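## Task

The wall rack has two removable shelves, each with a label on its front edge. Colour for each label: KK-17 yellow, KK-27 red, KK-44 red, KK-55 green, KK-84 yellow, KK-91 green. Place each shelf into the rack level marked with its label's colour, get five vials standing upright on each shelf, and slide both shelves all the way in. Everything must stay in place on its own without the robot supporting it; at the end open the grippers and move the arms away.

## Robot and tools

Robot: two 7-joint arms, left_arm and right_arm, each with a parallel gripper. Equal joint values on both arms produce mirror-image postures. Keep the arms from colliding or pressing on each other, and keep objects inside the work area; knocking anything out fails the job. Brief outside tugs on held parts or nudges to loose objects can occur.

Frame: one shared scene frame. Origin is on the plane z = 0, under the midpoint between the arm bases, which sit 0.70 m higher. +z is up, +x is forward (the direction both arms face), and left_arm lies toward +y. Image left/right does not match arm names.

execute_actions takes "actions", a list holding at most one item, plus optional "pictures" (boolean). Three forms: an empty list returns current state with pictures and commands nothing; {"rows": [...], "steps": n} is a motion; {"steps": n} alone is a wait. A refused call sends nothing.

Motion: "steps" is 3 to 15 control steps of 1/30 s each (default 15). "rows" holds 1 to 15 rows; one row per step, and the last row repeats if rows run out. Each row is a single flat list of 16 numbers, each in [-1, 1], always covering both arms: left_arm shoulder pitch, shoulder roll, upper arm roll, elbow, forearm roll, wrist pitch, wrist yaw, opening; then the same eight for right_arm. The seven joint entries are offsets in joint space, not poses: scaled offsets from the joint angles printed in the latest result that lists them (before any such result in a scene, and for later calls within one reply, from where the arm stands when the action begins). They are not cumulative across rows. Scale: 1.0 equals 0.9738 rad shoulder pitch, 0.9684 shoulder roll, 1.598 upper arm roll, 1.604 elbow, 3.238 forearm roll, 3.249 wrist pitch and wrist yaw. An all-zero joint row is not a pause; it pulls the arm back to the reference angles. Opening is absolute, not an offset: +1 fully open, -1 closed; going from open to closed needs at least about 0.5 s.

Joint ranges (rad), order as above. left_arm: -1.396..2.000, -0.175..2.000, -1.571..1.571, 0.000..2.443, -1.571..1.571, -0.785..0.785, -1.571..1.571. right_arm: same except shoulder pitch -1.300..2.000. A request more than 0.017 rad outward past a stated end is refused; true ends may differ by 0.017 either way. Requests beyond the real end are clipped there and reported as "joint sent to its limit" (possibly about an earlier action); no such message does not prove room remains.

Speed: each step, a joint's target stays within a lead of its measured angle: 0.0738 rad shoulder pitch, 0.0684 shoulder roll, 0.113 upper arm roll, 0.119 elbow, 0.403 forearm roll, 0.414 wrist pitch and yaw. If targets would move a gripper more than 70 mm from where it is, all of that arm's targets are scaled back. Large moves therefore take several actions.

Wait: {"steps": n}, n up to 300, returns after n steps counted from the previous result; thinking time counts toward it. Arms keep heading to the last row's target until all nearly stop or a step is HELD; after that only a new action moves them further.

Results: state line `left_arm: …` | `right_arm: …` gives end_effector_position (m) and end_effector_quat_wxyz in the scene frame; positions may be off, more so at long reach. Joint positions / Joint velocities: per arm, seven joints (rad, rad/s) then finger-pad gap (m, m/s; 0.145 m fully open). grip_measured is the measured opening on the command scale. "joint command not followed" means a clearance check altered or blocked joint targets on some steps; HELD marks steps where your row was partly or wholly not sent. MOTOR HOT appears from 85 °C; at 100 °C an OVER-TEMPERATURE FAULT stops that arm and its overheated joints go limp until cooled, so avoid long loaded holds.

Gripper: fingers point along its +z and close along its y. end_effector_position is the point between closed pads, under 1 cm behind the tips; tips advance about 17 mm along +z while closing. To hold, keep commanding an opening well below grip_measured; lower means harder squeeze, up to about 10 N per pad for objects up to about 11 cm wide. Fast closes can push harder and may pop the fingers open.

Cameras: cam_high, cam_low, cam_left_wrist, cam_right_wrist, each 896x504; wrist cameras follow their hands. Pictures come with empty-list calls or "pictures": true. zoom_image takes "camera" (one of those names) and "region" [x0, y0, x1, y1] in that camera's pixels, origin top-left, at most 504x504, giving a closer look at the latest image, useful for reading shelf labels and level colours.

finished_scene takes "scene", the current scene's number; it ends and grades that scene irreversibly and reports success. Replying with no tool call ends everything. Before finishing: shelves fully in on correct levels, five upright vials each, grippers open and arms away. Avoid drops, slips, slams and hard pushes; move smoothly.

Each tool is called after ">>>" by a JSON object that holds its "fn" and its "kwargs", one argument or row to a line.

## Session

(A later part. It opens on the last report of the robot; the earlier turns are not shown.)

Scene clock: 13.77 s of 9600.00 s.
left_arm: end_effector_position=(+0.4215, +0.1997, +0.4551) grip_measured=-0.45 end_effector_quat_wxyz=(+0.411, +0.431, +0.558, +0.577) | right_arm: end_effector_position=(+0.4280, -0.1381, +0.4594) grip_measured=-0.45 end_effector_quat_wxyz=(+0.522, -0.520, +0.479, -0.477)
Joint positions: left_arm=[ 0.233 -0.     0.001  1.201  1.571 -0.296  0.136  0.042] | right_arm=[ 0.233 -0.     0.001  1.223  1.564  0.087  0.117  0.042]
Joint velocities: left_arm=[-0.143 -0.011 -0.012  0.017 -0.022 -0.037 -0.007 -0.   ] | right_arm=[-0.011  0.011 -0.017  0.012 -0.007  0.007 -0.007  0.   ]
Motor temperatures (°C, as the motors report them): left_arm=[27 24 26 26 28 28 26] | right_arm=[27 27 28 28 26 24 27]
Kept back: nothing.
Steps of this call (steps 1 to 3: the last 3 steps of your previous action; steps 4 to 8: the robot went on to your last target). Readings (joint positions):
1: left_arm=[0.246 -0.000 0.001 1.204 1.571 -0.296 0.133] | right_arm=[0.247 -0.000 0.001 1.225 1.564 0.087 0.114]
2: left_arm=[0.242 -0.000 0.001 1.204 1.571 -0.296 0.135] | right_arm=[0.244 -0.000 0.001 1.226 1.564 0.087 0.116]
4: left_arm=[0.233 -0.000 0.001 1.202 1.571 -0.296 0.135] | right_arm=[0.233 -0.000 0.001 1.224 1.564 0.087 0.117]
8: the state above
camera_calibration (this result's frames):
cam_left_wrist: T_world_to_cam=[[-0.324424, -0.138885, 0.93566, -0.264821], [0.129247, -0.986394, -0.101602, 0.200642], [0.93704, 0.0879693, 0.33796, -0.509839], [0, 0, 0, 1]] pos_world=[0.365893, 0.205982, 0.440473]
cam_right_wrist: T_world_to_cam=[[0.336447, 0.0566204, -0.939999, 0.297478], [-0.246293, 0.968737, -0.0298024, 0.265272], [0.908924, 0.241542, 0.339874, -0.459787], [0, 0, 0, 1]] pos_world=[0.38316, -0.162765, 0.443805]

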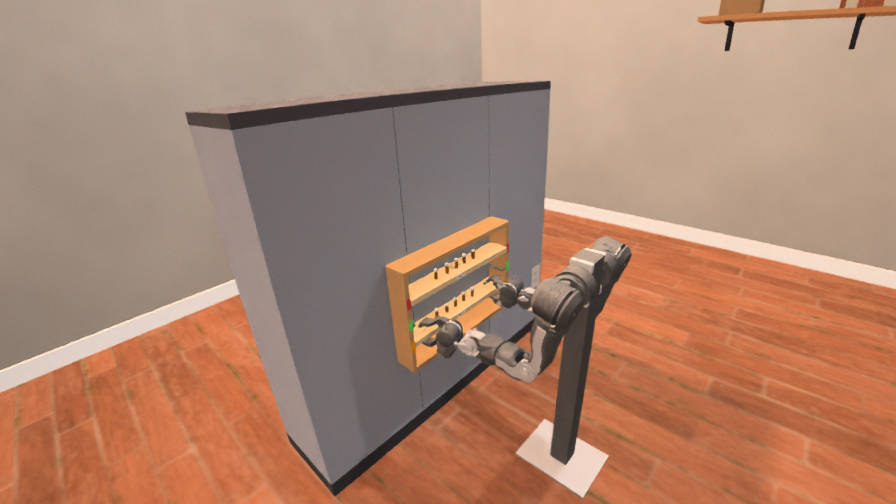

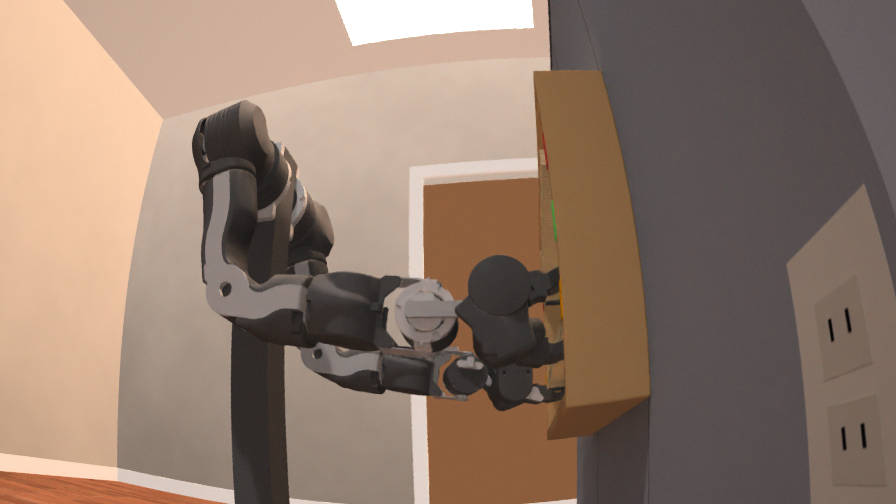

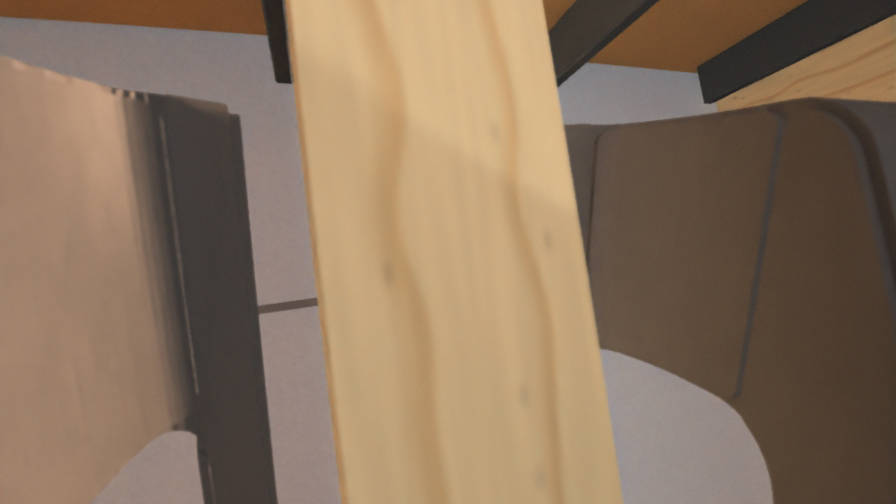

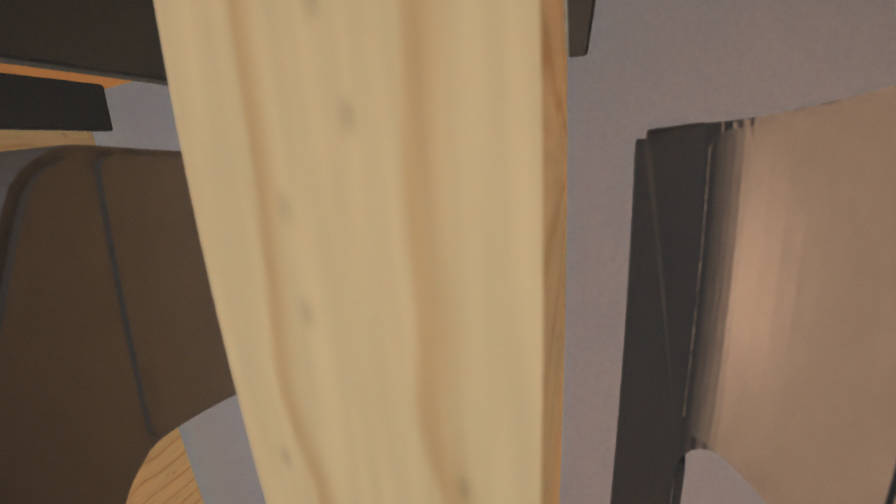

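>>> {"fn": "execute_actions", "kwargs": {
  "actions": [
    {"steps":12,"rows":[[0,0,0,-0.013,0,0,0.007,-0.5,0,0,0,-0.011,0,0,0.005,-0.5],[0,0,0,-0.013,0,0,0.007,-0.57,0,0,0,-0.011,0,0,0.005,-0.57],[0,0,0,-0.013,0,0,0.007,-0.64,0,0,0,-0.011,0,0,0.005,-0.64],[0,0,0,-0.013,0,0,0.007,-0.7,0,0,0,-0.011,0,0,0.005,-0.7],[0,0,0,-0.013,0,0,0.007,-0.74,0,0,0,-0.011,0,0,0.005,-0.74],[0,0,0,-0.013,0,0,0.007,-0.78,0,0,0,-0.011,0,0,0.005,-0.78],[0,0,0,-0.013,0,0,0.007,-0.88,0,0,0,-0.011,0,0,0.005,-0.88],[0,0,0,-0.013,0,0,0.007,-1,0,0,0,-0.011,0,0,0.005,-1]]}
  ]
}}

>>> {"fn": "execute_actions", "kwargs": {
  "actions": [
    {"steps":13,"rows":[[-0.002,0,0,0.007,0,0,0,-1,-0.002,0,0,0.007,0,0,0,-1],[-0.006,0,0,0.016,0,0,-0.002,-1,-0.006,0,0,0.016,0,0,-0.002,-1],[-0.013,0,0,0.027,0,0,-0.004,-1,-0.013,0,0,0.027,0,0,-0.004,-1],[-0.024,0,0,0.038,0,0,-0.005,-1,-0.024,0,0,0.038,0,0,-0.005,-1],[-0.038,0,0,0.049,0,0,-0.006,-1,-0.038,0,0,0.049,0,0,-0.006,-1],[-0.055,0,0,0.061,0,0,-0.007,-1,-0.055,0,0,0.061,0,0,-0.007,-1],[-0.074,0,0,0.075,0,0,-0.008,-1,-0.074,0,0,0.075,0,0,-0.008,-1],[-0.095,0,0,0.089,0,0,-0.009,-1,-0.095,0,0,0.089,0,0,-0.009,-1],[-0.118,0,0,0.105,0,0,-0.01,-1,-0.118,0,0,0.105,0,0,-0.01,-1],[-0.142,0,0,0.121,0,0,-0.011,-1,-0.142,0,0,0.121,0,0,-0.011,-1],[-0.166,0,0,0.137,0,0,-0.011,-1,-0.166,0,0,0.137,0,0,-0.011,-1],[-0.19,0,0,0.153,0,0,-0.012,-1,-0.19,0,0,0.153,0,0,-0.012,-1],[-0.215,0,0,0.169,0,0,-0.012,-1,-0.215,0,0,0.169,0,0,-0.012,-1]]}
  ]
}}

>>> {"fn": "execute_actions", "kwargs": {
  "actions": [
    {"rows":[[-0.025,0,0,0.022,0,0,0.004,-1,-0.025,0,0,0.022,0,0,0.003,-1],[-0.049,0,0,0.036,0,0,0.004,-1,-0.049,0,0,0.036,0,0,0.003,-1],[-0.073,0,0,0.05,0,0,0.004,-1,-0.073,0,0,0.05,0,0,0.003,-1],[-0.096,0,0,0.064,0,0,0.004,-1,-0.096,0,0,0.064,0,0,0.003,-1],[-0.118,0,0,0.077,0,0,0.004,-1,-0.118,0,0,0.077,0,0,0.003,-1],[-0.138,0,0,0.089,0,0,0.004,-1,-0.138,0,0,0.089,0,0,0.003,-1],[-0.156,0,0,0.1,0,0,0.004,-1,-0.156,0,0,0.1,0,0,0.003,-1],[-0.172,0,0,0.11,0,0,0.004,-1,-0.172,0,0,0.11,0,0,0.003,-1],[-0.186,0,0,0.118,0,0,0.004,-1,-0.186,0,0,0.118,0,0,0.003,-1],[-0.197,0,0,0.125,0,0,0.004,-1,-0.197,0,0,0.125,0,0,0.003,-1],[-0.205,0,0,0.13,0,0,0.004,-1,-0.205,0,0,0.13,0,0,0.003,-1],[-0.21,0,0,0.133,0,0,0.004,-1,-0.21,0,0,0.133,0,0,0.003,-1]]}
  ]
}}

>>> {"fn": "execute_actions", "kwargs": {
  "actions": [
    {"steps":5}
  ]
}}

Scene clock: 14.53 s of 9600.00 s.
left_arm: end_effector_position=(+0.4210, +0.1996, +0.4513) grip_measured=-0.74 end_effector_quat_wxyz=(+0.410, +0.432, +0.557, +0.579) | right_arm: end_effector_position=(+0.4277, -0.1380, +0.4559) grip_measured=-0.76 end_effector_quat_wxyz=(+0.521, -0.521, +0.478, -0.477)
Joint positions: left_arm=[ 0.233 -0.     0.001  1.181  1.572 -0.296  0.156  0.02 ] | right_arm=[ 0.234 -0.     0.001  1.207  1.559  0.087  0.13   0.018]
Joint velocities: left_arm=[ 0.033 -0.055  0.007 -0.012  0.037 -0.007 -0.095 -0.   ] | right_arm=[-0.033 -0.055 -0.017 -0.017 -0.007  0.037  0.022 -0.   ]
Motor temperatures (°C, as the motors report them): left_arm=[27 24 26 26 28 28 26] | right_arm=[27 27 28 28 26 24 27]
Steps of this call (steps 1 to 14: the robot went on to your last target; steps 15 to 23: the first 9 steps of this action). Readings (joint positions):
15: left_arm=[0.235 -0.000 0.001 1.191 1.570 -0.296 0.145] | right_arm=[0.235 -0.000 0.001 1.215 1.564 0.087 0.123]
16: left_arm=[0.235 -0.000 0.001 1.182 1.570 -0.296 0.148] | right_arm=[0.235 -0.000 0.001 1.208 1.564 0.087 0.124]
18: left_arm=[0.232 -0.000 0.001 1.181 1.570 -0.296 0.153] | right_arm=[0.233 -0.000 0.001 1.207 1.564 0.087 0.126]
22: left_arm=[0.233 -0.000 0.001 1.181 1.572 -0.296 0.156] | right_arm=[0.234 -0.000 0.001 1.207 1.559 0.087 0.130]
23: the state above

Scene clock: 14.97 s of 9600.00 s.
left_arm: end_effector_position=(+0.3920, +0.1993, +0.4560) grip_measured=-0.75 end_effector_quat_wxyz=(+0.415, +0.428, +0.559, +0.577) | right_arm: end_effector_position=(+0.3978, -0.1378, +0.4579) grip_measured=-0.76 end_effector_quat_wxyz=(+0.519, -0.523, +0.479, -0.476)
Joint positions: left_arm=[ 0.094 -0.002  0.001  1.364  1.572 -0.295  0.117  0.019] | right_arm=[ 0.091 -0.001  0.001  1.387  1.562  0.088  0.085  0.018]
Joint velocities: left_arm=[-0.692  0.055  0.002  0.628  0.051  0.007 -0.022  0.001] | right_arm=[-0.692 -0.055  0.012  0.618  0.095  0.007 -0.066  0.   ]
Motor temperatures (°C, as the motors report them): left_arm=[27 24 26 26 28 28 26] | right_arm=[27 27 28 28 26 24 27]
Steps of this call (steps 1 to 3: the last 3 steps of your previous action; steps 4 to 13: the first 10 steps of this action, its rows measured from where the robot was after step 3). Readings (joint positions):
3: left_arm=[0.233 -0.000 0.001 1.181 1.572 -0.296 0.156] | right_arm=[0.234 -0.000 0.001 1.207 1.559 0.087 0.130]
4: left_arm=[0.233 -0.000 0.001 1.185 1.572 -0.296 0.155] | right_arm=[0.233 -0.000 0.001 1.210 1.557 0.087 0.128]
5: left_arm=[0.229 -0.001 0.001 1.196 1.572 -0.296 0.150] | right_arm=[0.228 -0.000 0.001 1.221 1.557 0.087 0.120]
7: left_arm=[0.212 -0.001 0.001 1.234 1.572 -0.296 0.139] | right_arm=[0.209 -0.000 0.001 1.257 1.561 0.087 0.108]
11: left_arm=[0.143 -0.002 0.001 1.316 1.572 -0.296 0.126] | right_arm=[0.141 -0.000 0.001 1.340 1.562 0.088 0.094]
13: the state above

Scene clock: 15.47 s of 9600.00 s.
left_arm: end_effector_position=(+0.3315, +0.1989, +0.4591) grip_measured=-0.76 end_effector_quat_wxyz=(+0.415, +0.429, +0.561, +0.574) | right_arm: end_effector_position=(+0.3370, -0.1375, +0.4600) grip_measured=-0.76 end_effector_quat_wxyz=(+0.518, -0.526, +0.482, -0.472)
Joint positions: left_arm=[-0.183 -0.003  0.001  1.646  1.572 -0.292  0.109  0.018] | right_arm=[-0.186 -0.001  0.001  1.669  1.564  0.09   0.071  0.018]
Joint velocities: left_arm=[-0.121  0.011  0.002  0.105  0.007 -0.081  0.037 -0.   ] | right_arm=[ 0.033 -0.055 -0.002  0.085 -0.007 -0.051 -0.037  0.   ]
Motor temperatures (°C, as the motors report them): left_arm=[27 24 26 26 28 28 26] | right_arm=[27 27 28 28 26 24 27]
Steps of this call (steps 1 to 3: the last 3 steps of your previous action; steps 4 to 15: the first 12 steps of this action, its rows measured from where the robot was after step 3). Readings (joint positions):
3: left_arm=[0.024 -0.002 0.001 1.442 1.572 -0.294 0.109] | right_arm=[0.022 -0.001 0.001 1.465 1.561 0.089 0.077]
4: left_arm=[0.000 -0.002 0.001 1.468 1.572 -0.294 0.110] | right_arm=[-0.002 -0.001 0.001 1.491 1.562 0.089 0.075]
5: left_arm=[-0.024 -0.003 0.001 1.492 1.572 -0.294 0.110] | right_arm=[-0.026 -0.001 0.001 1.514 1.563 0.089 0.075]
7: left_arm=[-0.072 -0.003 0.001 1.533 1.572 -0.293 0.110] | right_arm=[-0.074 -0.001 0.001 1.556 1.564 0.089 0.074]
11: left_arm=[-0.145 -0.003 0.001 1.608 1.572 -0.292 0.109] | right_arm=[-0.149 -0.001 0.001 1.630 1.564 0.090 0.071]
15: the state above

Scene clock: 15.63 s of 9600.00 s.
left_arm: end_effector_position=(+0.3313, +0.1989, +0.4593) grip_measured=-0.76 end_effector_quat_wxyz=(+0.415, +0.428, +0.560, +0.574) | right_arm: end_effector_position=(+0.3368, -0.1375, +0.4600) grip_measured=-0.76 end_effector_quat_wxyz=(+0.518, -0.526, +0.482, -0.472)
Joint positions: left_arm=[-0.184 -0.003  0.001  1.647  1.572 -0.292  0.109  0.018] | right_arm=[-0.187 -0.001  0.001  1.67   1.564  0.09   0.071  0.018]
Joint velocities: left_arm=[-0.033 -0.011  0.007  0.002  0.022  0.051 -0.007 -0.   ] | right_arm=[-0.143  0.011 -0.012 -0.007  0.022 -0.022  0.066 -0.   ]
Motor temperatures (°C, as the motors report them): left_arm=[27 24 26 26 28 28 26] | right_arm=[27 27 28 28 26 24 27]
Kept back: nothing.
Steps of this call (steps 1 to 3: the last 3 steps of your previous action; steps 4 to 5: the robot went on to your last target). Readings (joint positions):
1: left_arm=[-0.184 -0.003 0.001 1.647 1.572 -0.292 0.109] | right_arm=[-0.187 -0.001 0.001 1.670 1.564 0.090 0.071]
2: left_arm=[-0.184 -0.003 0.001 1.647 1.572 -0.292 0.109] | right_arm=[-0.187 -0.001 0.001 1.670 1.564 0.090 0.071]
4: left_arm=[-0.184 -0.003 0.001 1.647 1.572 -0.292 0.109] | right_arm=[-0.187 -0.001 0.001 1.670 1.564 0.090 0.071]
5: the state above

>>> {"fn": "execute_actions", "kwargs": {
  "actions": [
    {"rows":[[0.003,0,0,0.01,0,0,0,-1,0.003,0,0,0.01,0,0,0.001,-1],[0.003,0,0,0.02,0,0,-0.006,-1,0.004,0,0,0.02,0,0,-0.004,-1],[0.004,0,0,0.036,0,0,-0.015,-1,0.006,0,0,0.035,0,0,-0.013,-1],[0.005,0,0,0.056,0,0,-0.027,-1,0.008,0,0,0.054,0,0,-0.024,-1],[0.007,0,0,0.079,-0.002,0,-0.04,-1,0.011,0,0,0.077,0,0,-0.036,-1],[0.01,0,0,0.104,-0.006,0,-0.054,-1,0.015,0,0,0.101,0,0,-0.05,-1],[0.014,0,0,0.129,-0.01,0,-0.068,-1,0.02,0,0,0.125,0.002,0,-0.063,-1],[0.019,0,0,0.153,-0.014,0,-0.081,-1,0.026,0,0,0.148,0.002,0,-0.075,-1],[0.024,0,0,0.175,-0.018,0,-0.093,-1,0.032,0,0,0.169,0.002,0,-0.086,-1],[0.029,0,0,0.193,-0.021,0,-0.103,-1,0.038,0,0,0.187,0.003,0,-0.096,-1],[0.033,0,0,0.207,-0.024,0,-0.11,-1,0.042,0,0,0.2,0.003,0,-0.102,-1],[0.035,0,0,0.216,-0.025,0,-0.114,-1,0.045,0,0,0.209,0.003,0,-0.106,-1],[0.036,0.003,0,0.22,-0.025,0,-0.115,-1,0.046,0,0,0.213,0.003,0,-0.107,-1]]}
  ]
}}

>>> {"fn": "execute_actions", "kwargs": {
  "actions": [
    {"steps":9}
  ],
  "pictures": true
}}

Scene clock: 16.40 s of 9600.00 s.
left_arm: end_effector_position=(+0.3317, +0.1990, +0.5426) grip_measured=-0.76 end_effector_quat_wxyz=(+0.433, +0.410, +0.562, +0.574) | right_arm: end_effector_position=(+0.3380, -0.1367, +0.5481) grip_measured=-0.76 end_effector_quat_wxyz=(+0.528, -0.517, +0.461, -0.491)
Joint positions: left_arm=[-0.152 -0.004  0.     1.988  1.503 -0.286 -0.239  0.018] | right_arm=[-0.144 -0.001 -0.     2.002  1.575  0.095 -0.246  0.018]
Joint velocities: left_arm=[-0.033  0.033 -0.002  0.295 -0.183  0.081 -0.476  0.   ] | right_arm=[-0.011 -0.055 -0.022  0.315  0.007  0.037 -0.388  0.   ]
Motor temperatures (°C, as the motors report them): left_arm=[27 24 26 26 28 28 26] | right_arm=[27 27 28 28 26 24 27]
Steps of this call (steps 1 to 11: the robot went on to your last target; steps 12 to 23: the first 12 steps of this action). Readings (joint positions):
12: left_arm=[-0.184 -0.004 0.001 1.651 1.572 -0.292 0.104] | right_arm=[-0.187 -0.001 0.001 1.673 1.565 0.091 0.067]
13: left_arm=[-0.185 -0.004 0.001 1.663 1.572 -0.291 0.091] | right_arm=[-0.188 -0.001 0.001 1.685 1.565 0.091 0.056]
15: left_arm=[-0.186 -0.004 0.001 1.718 1.572 -0.290 0.041] | right_arm=[-0.187 -0.001 0.001 1.740 1.565 0.091 0.011]
19: left_arm=[-0.170 -0.004 0.001 1.880 1.542 -0.289 -0.112] | right_arm=[-0.164 -0.001 0.001 1.898 1.568 0.094 -0.131]
23: the state above

Scene clock: 16.70 s of 9600.00 s.
left_arm: end_effector_position=(+0.3315, +0.1990, +0.5397) grip_measured=-0.76 end_effector_quat_wxyz=(+0.426, +0.417, +0.568, +0.567) | right_arm: end_effector_position=(+0.3378, -0.1366, +0.5459) grip_measured=-0.76 end_effector_quat_wxyz=(+0.522, -0.523, +0.467, -0.486)
Joint positions: left_arm=[-0.152 -0.003 -0.     1.995  1.498 -0.284 -0.275  0.018] | right_arm=[-0.143 -0.002 -0.     2.01   1.575  0.095 -0.28   0.018]
Joint velocities: left_arm=[-0.033 -0.099 -0.002  0.002 -0.037 -0.022 -0.022  0.   ] | right_arm=[ 0.077 -0.055 -0.007 -0.017 -0.051  0.007  0.007 -0.   ]
Motor temperatures (°C, as the motors report them): left_arm=[27 24 26 26 28 28 26] | right_arm=[27 27 28 28 26 24 27]
Kept back: nothing.
Steps of this call (steps 1 to 3: the last 3 steps of your previous action; steps 4 to 9: the robot went on to your last target). Readings (joint positions):
1: left_arm=[-0.152 -0.004 0.000 1.995 1.500 -0.285 -0.252] | right_arm=[-0.143 -0.001 -0.000 2.009 1.575 0.095 -0.259]
2: left_arm=[-0.152 -0.003 -0.000 1.995 1.499 -0.285 -0.261] | right_arm=[-0.143 -0.002 -0.000 2.010 1.575 0.095 -0.267]
4: left_arm=[-0.152 -0.003 -0.000 1.995 1.498 -0.284 -0.272] | right_arm=[-0.143 -0.002 -0.000 2.010 1.575 0.095 -0.277]
8: left_arm=[-0.152 -0.003 -0.000 1.995 1.498 -0.284 -0.275] | right_arm=[-0.143 -0.002 -0.000 2.010 1.575 0.095 -0.279]
9: the state above
camera_calibration (this result's frames):
cam_left_wrist: T_world_to_cam=[[-0.339949, -0.0941614, 0.935718, -0.377116], [0.128839, -0.990257, -0.0528423, 0.194719], [0.931577, 0.102593, 0.348768, -0.461006], [0, 0, 0, 1]] pos_world=[0.276175, 0.204608, 0.523948]
cam_right_wrist: T_world_to_cam=[[0.352006, 0.0362666, -0.935295, 0.398525], [-0.251237, 0.966241, -0.0570888, 0.260474], [0.901649, 0.255076, 0.349234, -0.408368], [0, 0, 0, 1]] pos_world=[0.293362, -0.161969, 0.530225]

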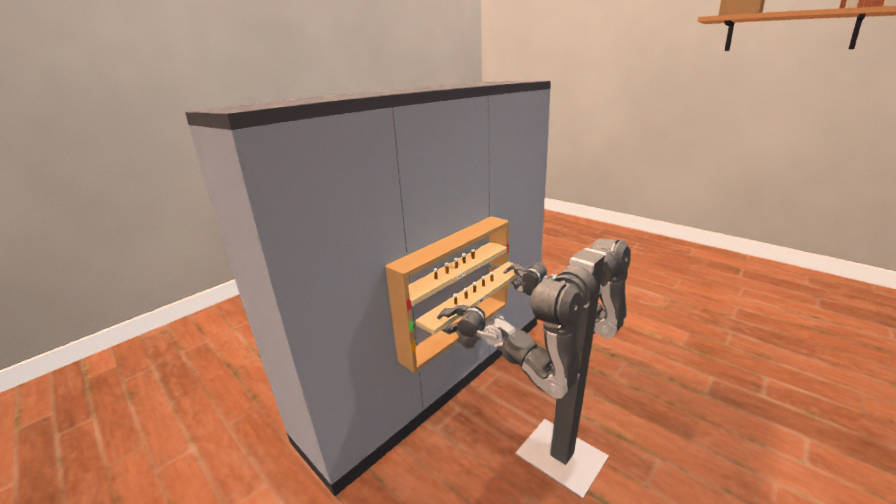

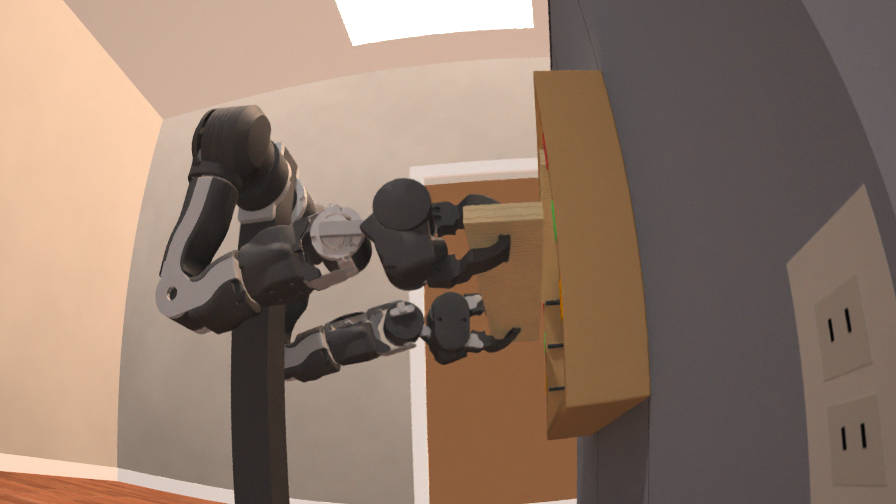

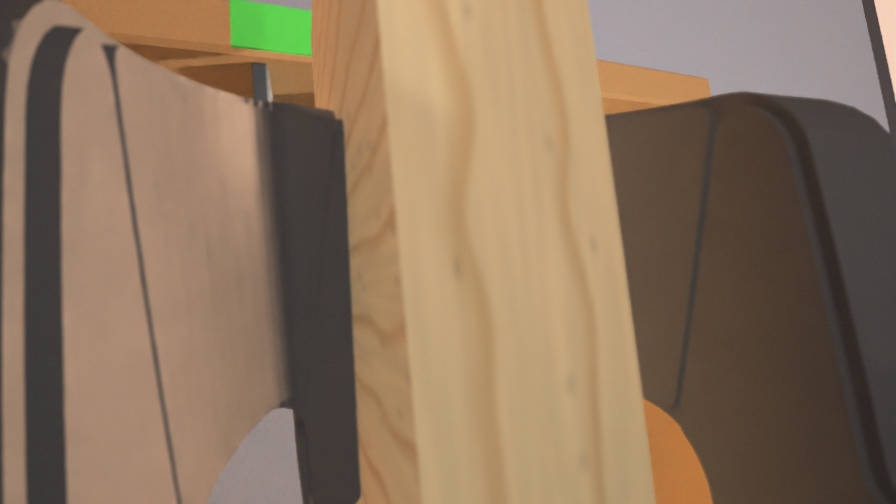

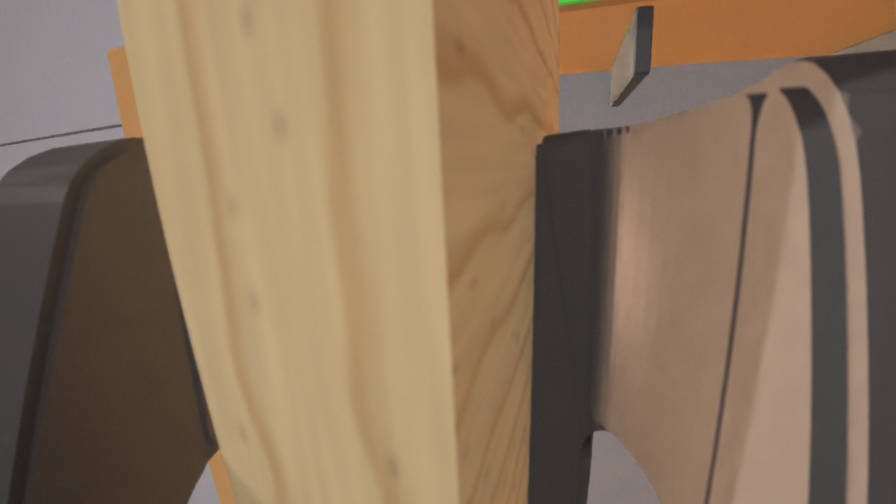

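>>> {"fn": "execute_actions", "kwargs": {
  "actions": [
    {"steps":12,"rows":[[0.005,0,0,-0.002,0,0,0.005,-1,0.005,0,0,-0.003,0,0,0.003,-1],[0.012,0,0,-0.007,0,0,0.005,-1,0.012,0,0,-0.008,0,0,0.003,-1],[0.023,0,0,-0.014,0,0,0.005,-1,0.023,0,0,-0.016,0,0,0.003,-1],[0.037,0,0,-0.023,0,0,0.005,-1,0.037,0,0,-0.025,0,0,0.003,-1],[0.054,0,0,-0.034,0,0,0.005,-1,0.054,0,0,-0.036,0,0,0.003,-1],[0.073,0,0,-0.046,0,0,0.006,-1,0.073,0,0,-0.048,0,0,0.004,-1],[0.094,0,0,-0.059,0,0,0.006,-1,0.094,0,0,-0.061,0,0,0.004,-1],[0.117,0,0,-0.073,0,0,0.006,-1,0.117,0,0,-0.075,0,0,0.004,-1],[0.14,0,0,-0.087,0,0,0.006,-1,0.14,0,0,-0.089,0,0,0.004,-1],[0.164,0,0,-0.101,0,0,0.007,-1,0.164,0,0,-0.103,0,0,0.005,-1],[0.188,0,0,-0.116,0,0,0.007,-1,0.188,0,0,-0.118,0,0,0.005,-1],[0.212,0,0,-0.131,0,0,0.008,-1,0.212,0,0,-0.133,0,0,0.006,-1]]}
  ]
}}

>>> {"fn": "execute_actions", "kwargs": {
  "actions": [
    {"rows":[[0.031,0,0,-0.016,0,0,0.008,-1,0.03,0,0,-0.016,0,0,0.005,-1],[0.054,0,0,-0.032,0,0,0.009,-1,0.053,0,0,-0.032,0,0,0.006,-1],[0.077,0,0,-0.048,0,0,0.01,-1,0.076,0,0,-0.048,0,0,0.007,-1],[0.099,0,0,-0.064,0,0,0.011,-1,0.098,0,0,-0.064,0,0,0.008,-1],[0.12,0,0,-0.08,0,0,0.013,-1,0.119,0,0,-0.08,0,0,0.01,-1],[0.139,0,0,-0.095,0,0,0.014,-1,0.138,0,0,-0.095,0,0,0.011,-1],[0.156,0,0,-0.109,0,0,0.016,-1,0.155,0,0,-0.109,0,0,0.013,-1],[0.171,0,0,-0.121,0,0,0.018,-1,0.17,0,0,-0.121,0,0,0.015,-1],[0.184,0,0,-0.132,0,0,0.019,-1,0.183,0,0,-0.132,0,0,0.016,-1],[0.194,0,0,-0.141,0,0,0.021,-1,0.193,0,0,-0.141,0,0,0.018,-1],[0.202,0,0,-0.148,0,0,0.022,-1,0.201,0,0,-0.148,0,0,0.019,-1],[0.207,0,0,-0.152,0,0,0.023,-1,0.206,0,0,-0.152,0,0,0.02,-1],[0.21,0,0,-0.154,0,0,0.023,-1,0.209,0,0,-0.154,0,0,0.02,-1]]}
  ]
}}

>>> {"fn": "execute_actions", "kwargs": {
  "actions": [
    {"steps":8}
  ],
  "pictures": true
}}

Scene clock: 17.47 s of 9600.00 s.
left_arm: end_effector_position=(+0.3605, +0.1988, +0.5349) grip_measured=-0.76 end_effector_quat_wxyz=(+0.425, +0.418, +0.569, +0.566) | right_arm: end_effector_position=(+0.3672, -0.1366, +0.5415) grip_measured=-0.76 end_effector_quat_wxyz=(+0.521, -0.524, +0.468, -0.485)
Joint positions: left_arm=[-0.022 -0.003 -0.     1.857  1.499 -0.284 -0.271  0.018] | right_arm=[-0.011 -0.002 -0.     1.871  1.575  0.094 -0.277  0.018]
Joint velocities: left_arm=[ 0.692  0.033 -0.012 -0.593  0.066  0.007 -0.007  0.001] | right_arm=[ 0.56   0.077 -0.002 -0.608  0.037 -0.022 -0.051  0.001]
Motor temperatures (°C, as the motors report them): left_arm=[27 24 26 26 28 28 26] | right_arm=[27 27 28 28 26 24 27]
Steps of this call (steps 1 to 14: the robot went on to your last target; steps 15 to 23: the first 9 steps of this action). Readings (joint positions):
15: left_arm=[-0.152 -0.003 -0.000 1.994 1.498 -0.283 -0.275] | right_arm=[-0.142 -0.002 -0.000 2.009 1.575 0.095 -0.280]
16: left_arm=[-0.149 -0.003 -0.000 1.987 1.499 -0.283 -0.274] | right_arm=[-0.138 -0.002 -0.000 2.002 1.575 0.095 -0.280]
18: left_arm=[-0.124 -0.003 -0.000 1.958 1.499 -0.283 -0.274] | right_arm=[-0.113 -0.002 -0.000 1.972 1.575 0.095 -0.280]
22: left_arm=[-0.045 -0.003 -0.000 1.881 1.499 -0.284 -0.271] | right_arm=[-0.033 -0.002 -0.000 1.894 1.575 0.095 -0.277]
23: the state above

Scene clock: 17.97 s of 9600.00 s.
left_arm: end_effector_position=(+0.4207, +0.1994, +0.5321) grip_measured=-0.76 end_effector_quat_wxyz=(+0.423, +0.419, +0.566, +0.570) | right_arm: end_effector_position=(+0.4269, -0.1370, +0.5378) grip_measured=-0.76 end_effector_quat_wxyz=(+0.521, -0.523, +0.471, -0.483)
Joint positions: left_arm=[ 0.244 -0.003  0.001  1.543  1.504 -0.289 -0.217  0.018] | right_arm=[ 0.251 -0.002 -0.     1.561  1.575  0.09  -0.231  0.018]
Joint velocities: left_arm=[ 0.055  0.055  0.007 -0.139 -0.037 -0.066  0.11  -0.   ] | right_arm=[-0.033 -0.011 -0.002 -0.081 -0.051  0.022  0.139  0.   ]
Motor temperatures (°C, as the motors report them): left_arm=[27 24 26 26 28 28 26] | right_arm=[27 27 28 29 26 24 27]
Steps of this call (steps 1 to 3: the last 3 steps of your previous action; steps 4 to 15: the first 12 steps of this action, its rows measured from where the robot was after step 3). Readings (joint positions):
3: left_arm=[0.048 -0.003 -0.000 1.787 1.499 -0.286 -0.267] | right_arm=[0.059 -0.002 -0.000 1.801 1.575 0.093 -0.274]
4: left_arm=[0.072 -0.003 -0.000 1.763 1.500 -0.286 -0.264] | right_arm=[0.083 -0.002 -0.000 1.777 1.575 0.093 -0.272]
5: left_arm=[0.095 -0.003 -0.000 1.738 1.501 -0.287 -0.260] | right_arm=[0.106 -0.002 -0.000 1.754 1.575 0.092 -0.270]
7: left_arm=[0.139 -0.003 -0.000 1.687 1.501 -0.287 -0.252] | right_arm=[0.151 -0.002 -0.000 1.702 1.575 0.092 -0.264]
11: left_arm=[0.208 -0.003 -0.000 1.594 1.502 -0.289 -0.235] | right_arm=[0.219 -0.002 -0.000 1.608 1.575 0.090 -0.249]
15: the state above

Scene clock: 18.23 s of 9600.00 s.
left_arm: end_effector_position=(+0.4213, +0.1994, +0.5327) grip_measured=-0.76 end_effector_quat_wxyz=(+0.423, +0.418, +0.565, +0.571) | right_arm: end_effector_position=(+0.4270, -0.1370, +0.5376) grip_measured=-0.76 end_effector_quat_wxyz=(+0.521, -0.522, +0.470, -0.484)
Joint positions: left_arm=[ 0.246 -0.003  0.001  1.539  1.504 -0.289 -0.212  0.018] | right_arm=[ 0.251 -0.002 -0.     1.558  1.575  0.09  -0.225  0.018]
Joint velocities: left_arm=[ 0.011 -0.033 -0.017  0.012 -0.037  0.007 -0.007 -0.   ] | right_arm=[-0.033 -0.011  0.032 -0.002 -0.066  0.022 -0.022 -0.   ]
Motor temperatures (°C, as the motors report them): left_arm=[27 24 26 26 28 28 26] | right_arm=[27 27 28 29 26 24 27]
Kept back: nothing.
Steps of this call (steps 1 to 3: the last 3 steps of your previous action; steps 4 to 8: the robot went on to your last target). Readings (joint positions):
1: left_arm=[0.246 -0.003 0.001 1.540 1.504 -0.289 -0.214] | right_arm=[0.251 -0.002 -0.000 1.558 1.575 0.090 -0.226]
2: left_arm=[0.246 -0.003 0.001 1.539 1.504 -0.289 -0.213] | right_arm=[0.251 -0.002 -0.000 1.558 1.575 0.090 -0.225]
4: left_arm=[0.246 -0.003 0.001 1.539 1.504 -0.289 -0.213] | right_arm=[0.251 -0.002 -0.000 1.558 1.575 0.090 -0.225]
8: the state above
camera_calibration (this result's frames):
cam_left_wrist: T_world_to_cam=[[-0.342051, -0.105145, 0.93378, -0.335832], [0.132426, -0.989197, -0.0628769, 0.186822], [0.930304, 0.10215, 0.352279, -0.543468], [0, 0, 0, 1]] pos_world=[0.365979, 0.205008, 0.516793]
cam_right_wrist: T_world_to_cam=[[0.347956, 0.0408574, -0.93662, 0.362408], [-0.248267, 0.967399, -0.0500315, 0.277879], [0.904041, 0.249941, 0.346755, -0.48626], [0, 0, 0, 1]] pos_world=[0.382485, -0.162091, 0.521954]

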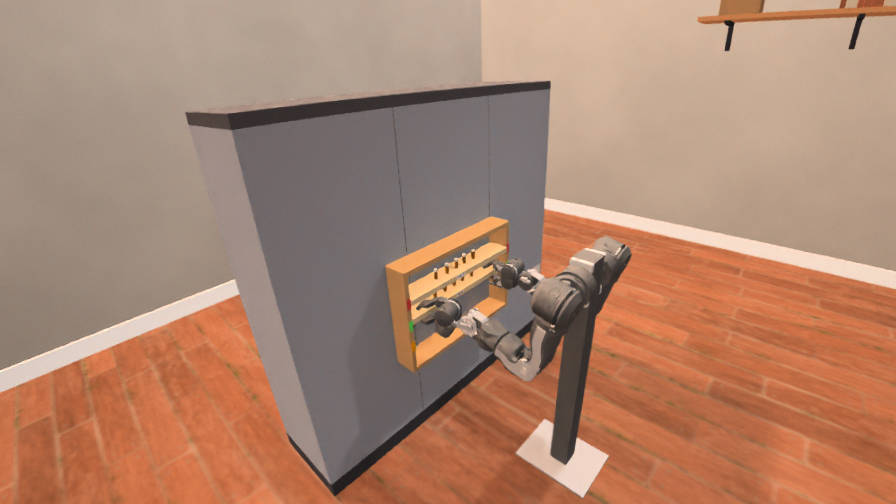

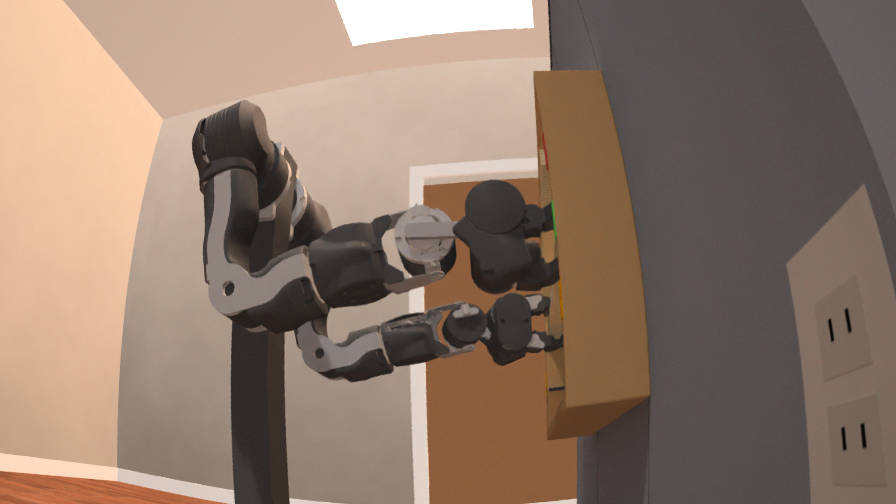

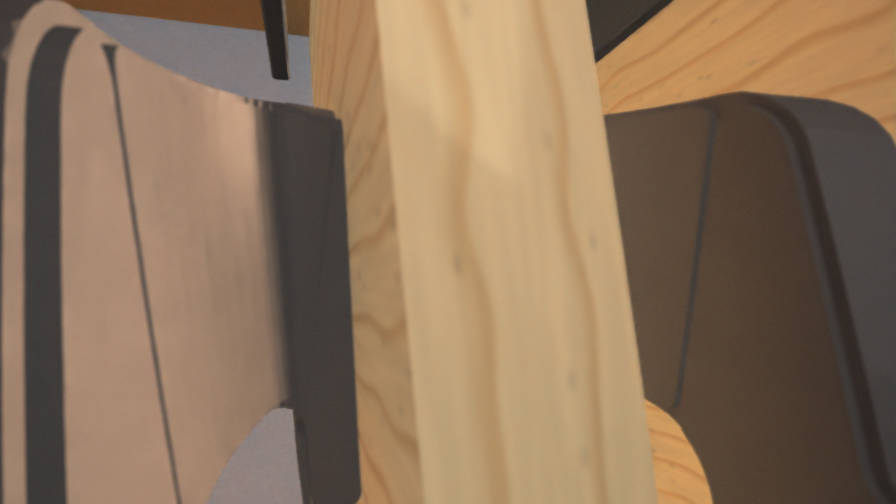

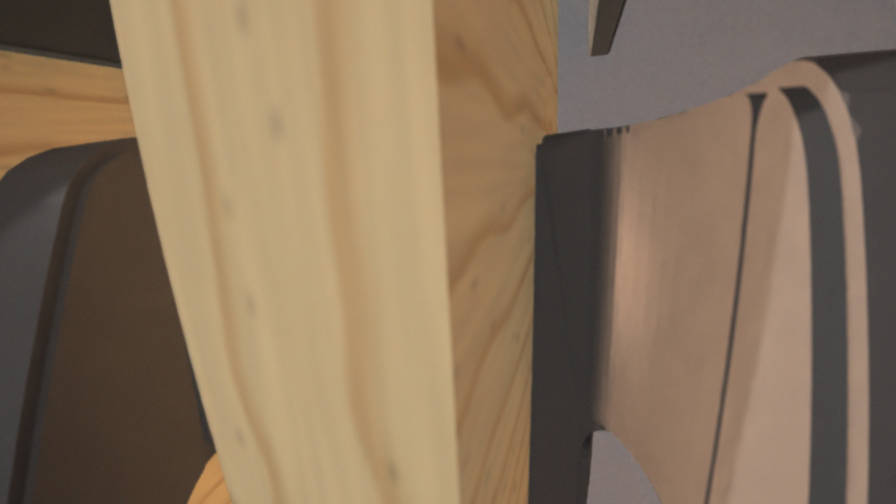

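>>> {"fn": "execute_actions", "kwargs": {
  "actions": [
    {"rows":[[0.006,0,0,-0.002,0,0,0.005,-1,0,0,0,-0.002,0,0,0.003,-1],[0.007,0,0,-0.006,0,0,0.005,-1,0,0,0,-0.005,0,0,0.003,-1],[0.008,0,0,-0.01,0,0,0.005,-1,0,0,0,-0.008,0,0,0.004,-1],[0.008,0,0,-0.014,0,0,0.005,-1,0,0,0,-0.011,0,0,0.004,-1],[0.008,0,0,-0.018,0,0,0.005,-1,0,0,0,-0.014,0,0,0.004,-1],[0.008,0,0,-0.021,0,0,0.005,-1,0,0,0,-0.016,0,0,0.004,-1],[0.008,0,0,-0.021,0,0,0.005,-1,0,0,0,-0.016,0,0,0.004,-1],[0.008,0,0,-0.021,0,0,0.005,-0.8,0,0,0,-0.016,0,0,0.004,-0.8],[0.008,0,0,-0.021,0,0,0.005,-0.73,0,0,0,-0.016,0,0,0.004,-0.73],[0.008,0,0,-0.021,0,0,0.005,-0.65,0,0,0,-0.016,0,0,0.004,-0.65],[0.008,0,0,-0.021,0,0,0.005,-0.5,0,0,0,-0.016,0,0,0.004,-0.5]]}
  ]
}}

>>> {"fn": "execute_actions", "kwargs": {
  "actions": [
    {"rows":[[-0.03,0,0,0.022,0,0,-0.002,-0.5,-0.03,0,0,0.022,0,0,-0.002,-0.5],[-0.065,0,0,0.047,0,0,-0.004,-0.5,-0.065,0,0,0.047,0,0,-0.004,-0.5],[-0.1,0,0,0.072,0,0,-0.006,-0.5,-0.1,0,0,0.072,0,0,-0.006,-0.5],[-0.135,0,0,0.097,0,0,-0.008,-0.5,-0.135,0,0,0.097,0,0,-0.008,-0.5],[-0.17,0,0,0.121,0,0,-0.009,-0.5,-0.17,0,0,0.121,0,0,-0.009,-0.5],[-0.205,0,0,0.144,0,0,-0.01,-0.5,-0.205,0,0,0.144,0,0,-0.01,-0.5],[-0.24,0,0,0.166,0,0,-0.01,-0.5,-0.24,0,0,0.166,0,0,-0.01,-0.5],[-0.275,0,0,0.187,0,0,-0.01,-0.5,-0.275,0,0,0.187,0,0,-0.01,-0.5],[-0.31,0,0,0.207,0,0,-0.01,-0.5,-0.31,0,0,0.207,0,0,-0.01,-0.5],[-0.34,0,0,0.224,0,0,-0.01,-0.5,-0.34,0,0,0.224,0,0,-0.01,-0.5]]}
  ],
  "pictures": true
}}

Scene clock: 19.03 s of 9600.00 s.
left_arm: end_effector_position=(+0.4235, +0.1997, +0.5269) grip_measured=-0.50 end_effector_quat_wxyz=(+0.421, +0.419, +0.567, +0.571) | right_arm: end_effector_position=(+0.4279, -0.1370, +0.5312) grip_measured=-0.50 end_effector_quat_wxyz=(+0.520, -0.524, +0.473, -0.481)
Joint positions: left_arm=[ 0.252 -0.004  0.001  1.509  1.506 -0.293 -0.193  0.038] | right_arm=[ 0.249 -0.002 -0.     1.536  1.575  0.089 -0.21   0.038]
Joint velocities: left_arm=[ 0.011 -0.011  0.012 -0.002  0.037 -0.037 -0.037  0.001] | right_arm=[ 0.033  0.011 -0.012  0.002  0.007 -0.037 -0.022  0.001]
Motor temperatures (°C, as the motors report them): left_arm=[27 24 26 26 29 28 27] | right_arm=[27 27 28 29 26 24 27]
Steps of this call (steps 1 to 12: the robot went on to your last target; steps 13 to 24: the first 12 steps of this action). Readings (joint positions):
13: left_arm=[0.246 -0.003 0.001 1.538 1.506 -0.290 -0.212] | right_arm=[0.250 -0.002 -0.000 1.558 1.575 0.089 -0.224]
14: left_arm=[0.247 -0.003 0.001 1.533 1.507 -0.290 -0.211] | right_arm=[0.250 -0.002 -0.000 1.555 1.575 0.089 -0.224]
16: left_arm=[0.247 -0.003 0.001 1.525 1.509 -0.292 -0.203] | right_arm=[0.249 -0.002 -0.000 1.548 1.575 0.089 -0.217]
20: left_arm=[0.248 -0.004 0.001 1.514 1.509 -0.295 -0.193] | right_arm=[0.248 -0.002 -0.000 1.538 1.575 0.089 -0.210]
24: the state above

Scene clock: 19.53 s of 9600.00 s.
left_arm: end_effector_position=(+0.3485, +0.2001, +0.5230) grip_measured=-0.50 end_effector_quat_wxyz=(+0.419, +0.420, +0.571, +0.567) | right_arm: end_effector_position=(+0.3529, -0.1373, +0.5281) grip_measured=-0.50 end_effector_quat_wxyz=(+0.516, -0.527, +0.475, -0.480)
Joint positions: left_arm=[-0.087 -0.004  0.001  1.868  1.506 -0.292 -0.223  0.038] | right_arm=[-0.09  -0.002 -0.     1.896  1.575  0.089 -0.24   0.038]
Joint velocities: left_arm=[ 0.187 -0.033  0.002  0.002 -0.037 -0.022  0.022 -0.   ] | right_arm=[ 0.231 -0.011 -0.002  0.002  0.051 -0.007 -0.081  0.   ]
Motor temperatures (°C, as the motors report them): left_arm=[27 24 26 26 28 28 27] | right_arm=[27 27 28 29 26 24 27]
Steps of this call (steps 1 to 3: the last 3 steps of your previous action; steps 4 to 15: the first 12 steps of this action, its rows measured from where the robot was after step 3). Readings (joint positions):
3: left_arm=[0.252 -0.004 0.001 1.509 1.506 -0.292 -0.193] | right_arm=[0.249 -0.002 -0.000 1.536 1.575 0.089 -0.210]
4: left_arm=[0.237 -0.004 0.001 1.530 1.506 -0.292 -0.195] | right_arm=[0.234 -0.002 -0.000 1.558 1.575 0.089 -0.213]
5: left_arm=[0.199 -0.004 0.001 1.578 1.506 -0.291 -0.198] | right_arm=[0.197 -0.002 -0.000 1.606 1.575 0.089 -0.215]
7: left_arm=[0.119 -0.004 0.001 1.657 1.506 -0.292 -0.206] | right_arm=[0.117 -0.002 -0.000 1.685 1.575 0.089 -0.223]
11: left_arm=[-0.013 -0.004 0.001 1.804 1.506 -0.292 -0.220] | right_arm=[-0.015 -0.002 -0.000 1.832 1.575 0.089 -0.237]
15: the state above
camera_calibration (this result's frames):
cam_left_wrist: T_world_to_cam=[[-0.326907, -0.100558, 0.939692, -0.360899], [0.135458, -0.989042, -0.0587145, 0.193303], [0.935298, 0.108095, 0.336946, -0.467315], [0, 0, 0, 1]] pos_world=[0.292914, 0.205408, 0.507943]
cam_right_wrist: T_world_to_cam=[[0.330853, 0.0394122, -0.942859, 0.388447], [-0.247969, 0.967648, -0.0465648, 0.257411], [0.910521, 0.249205, 0.329923, -0.40931], [0, 0, 0, 1]] pos_world=[0.307996, -0.162391, 0.513278]

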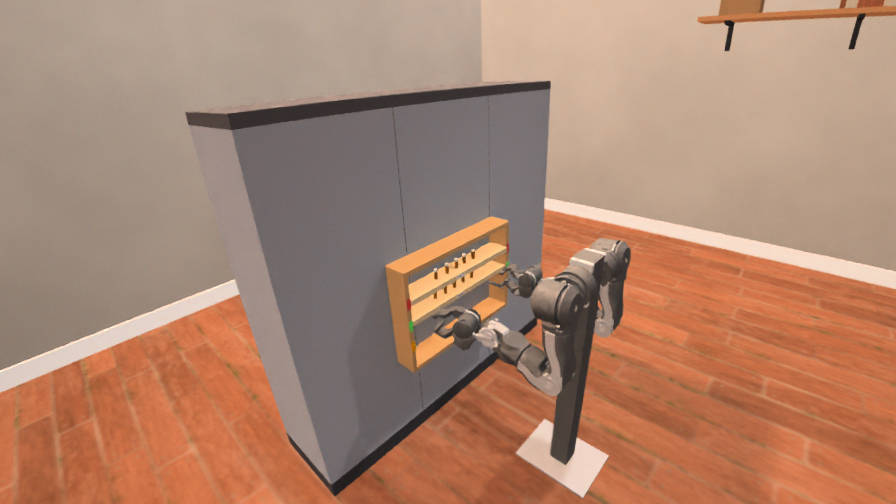

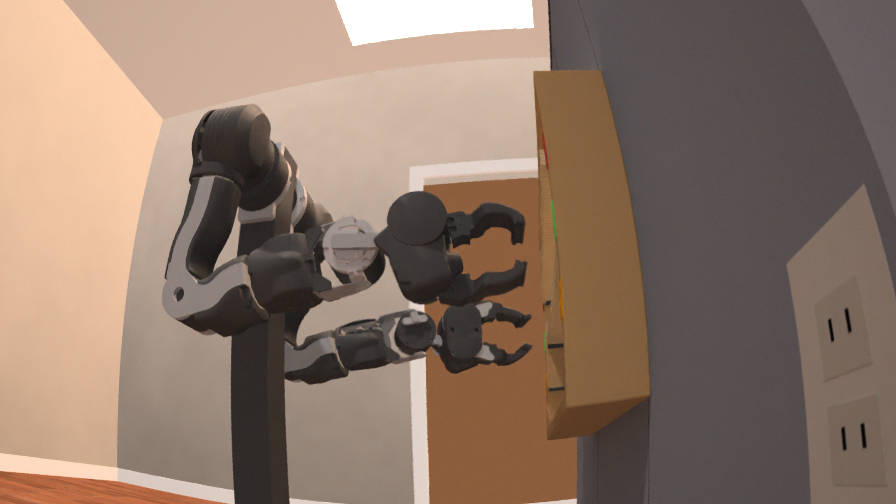

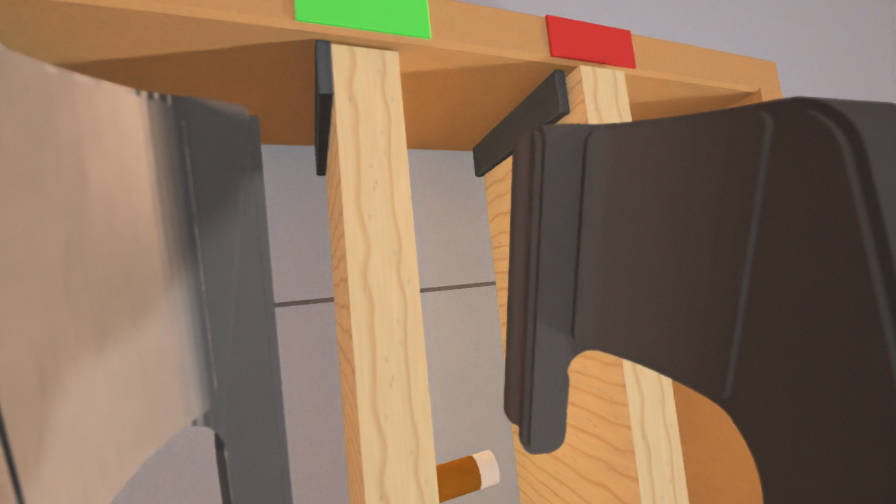

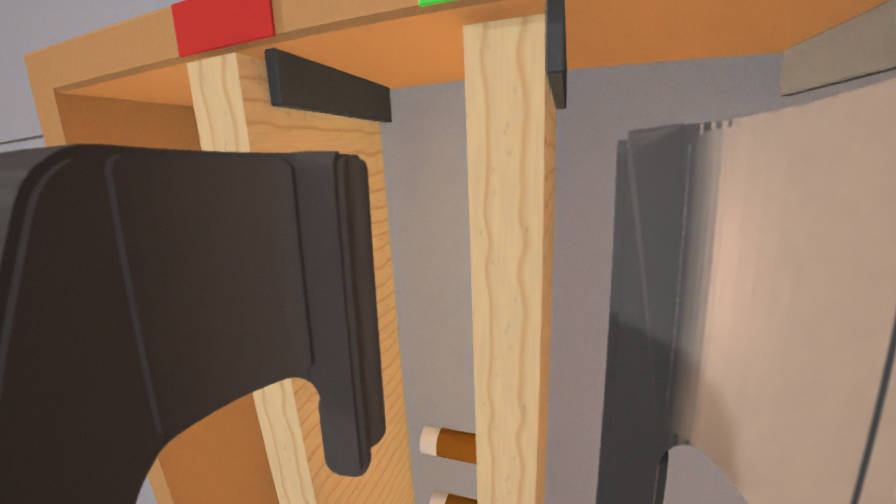

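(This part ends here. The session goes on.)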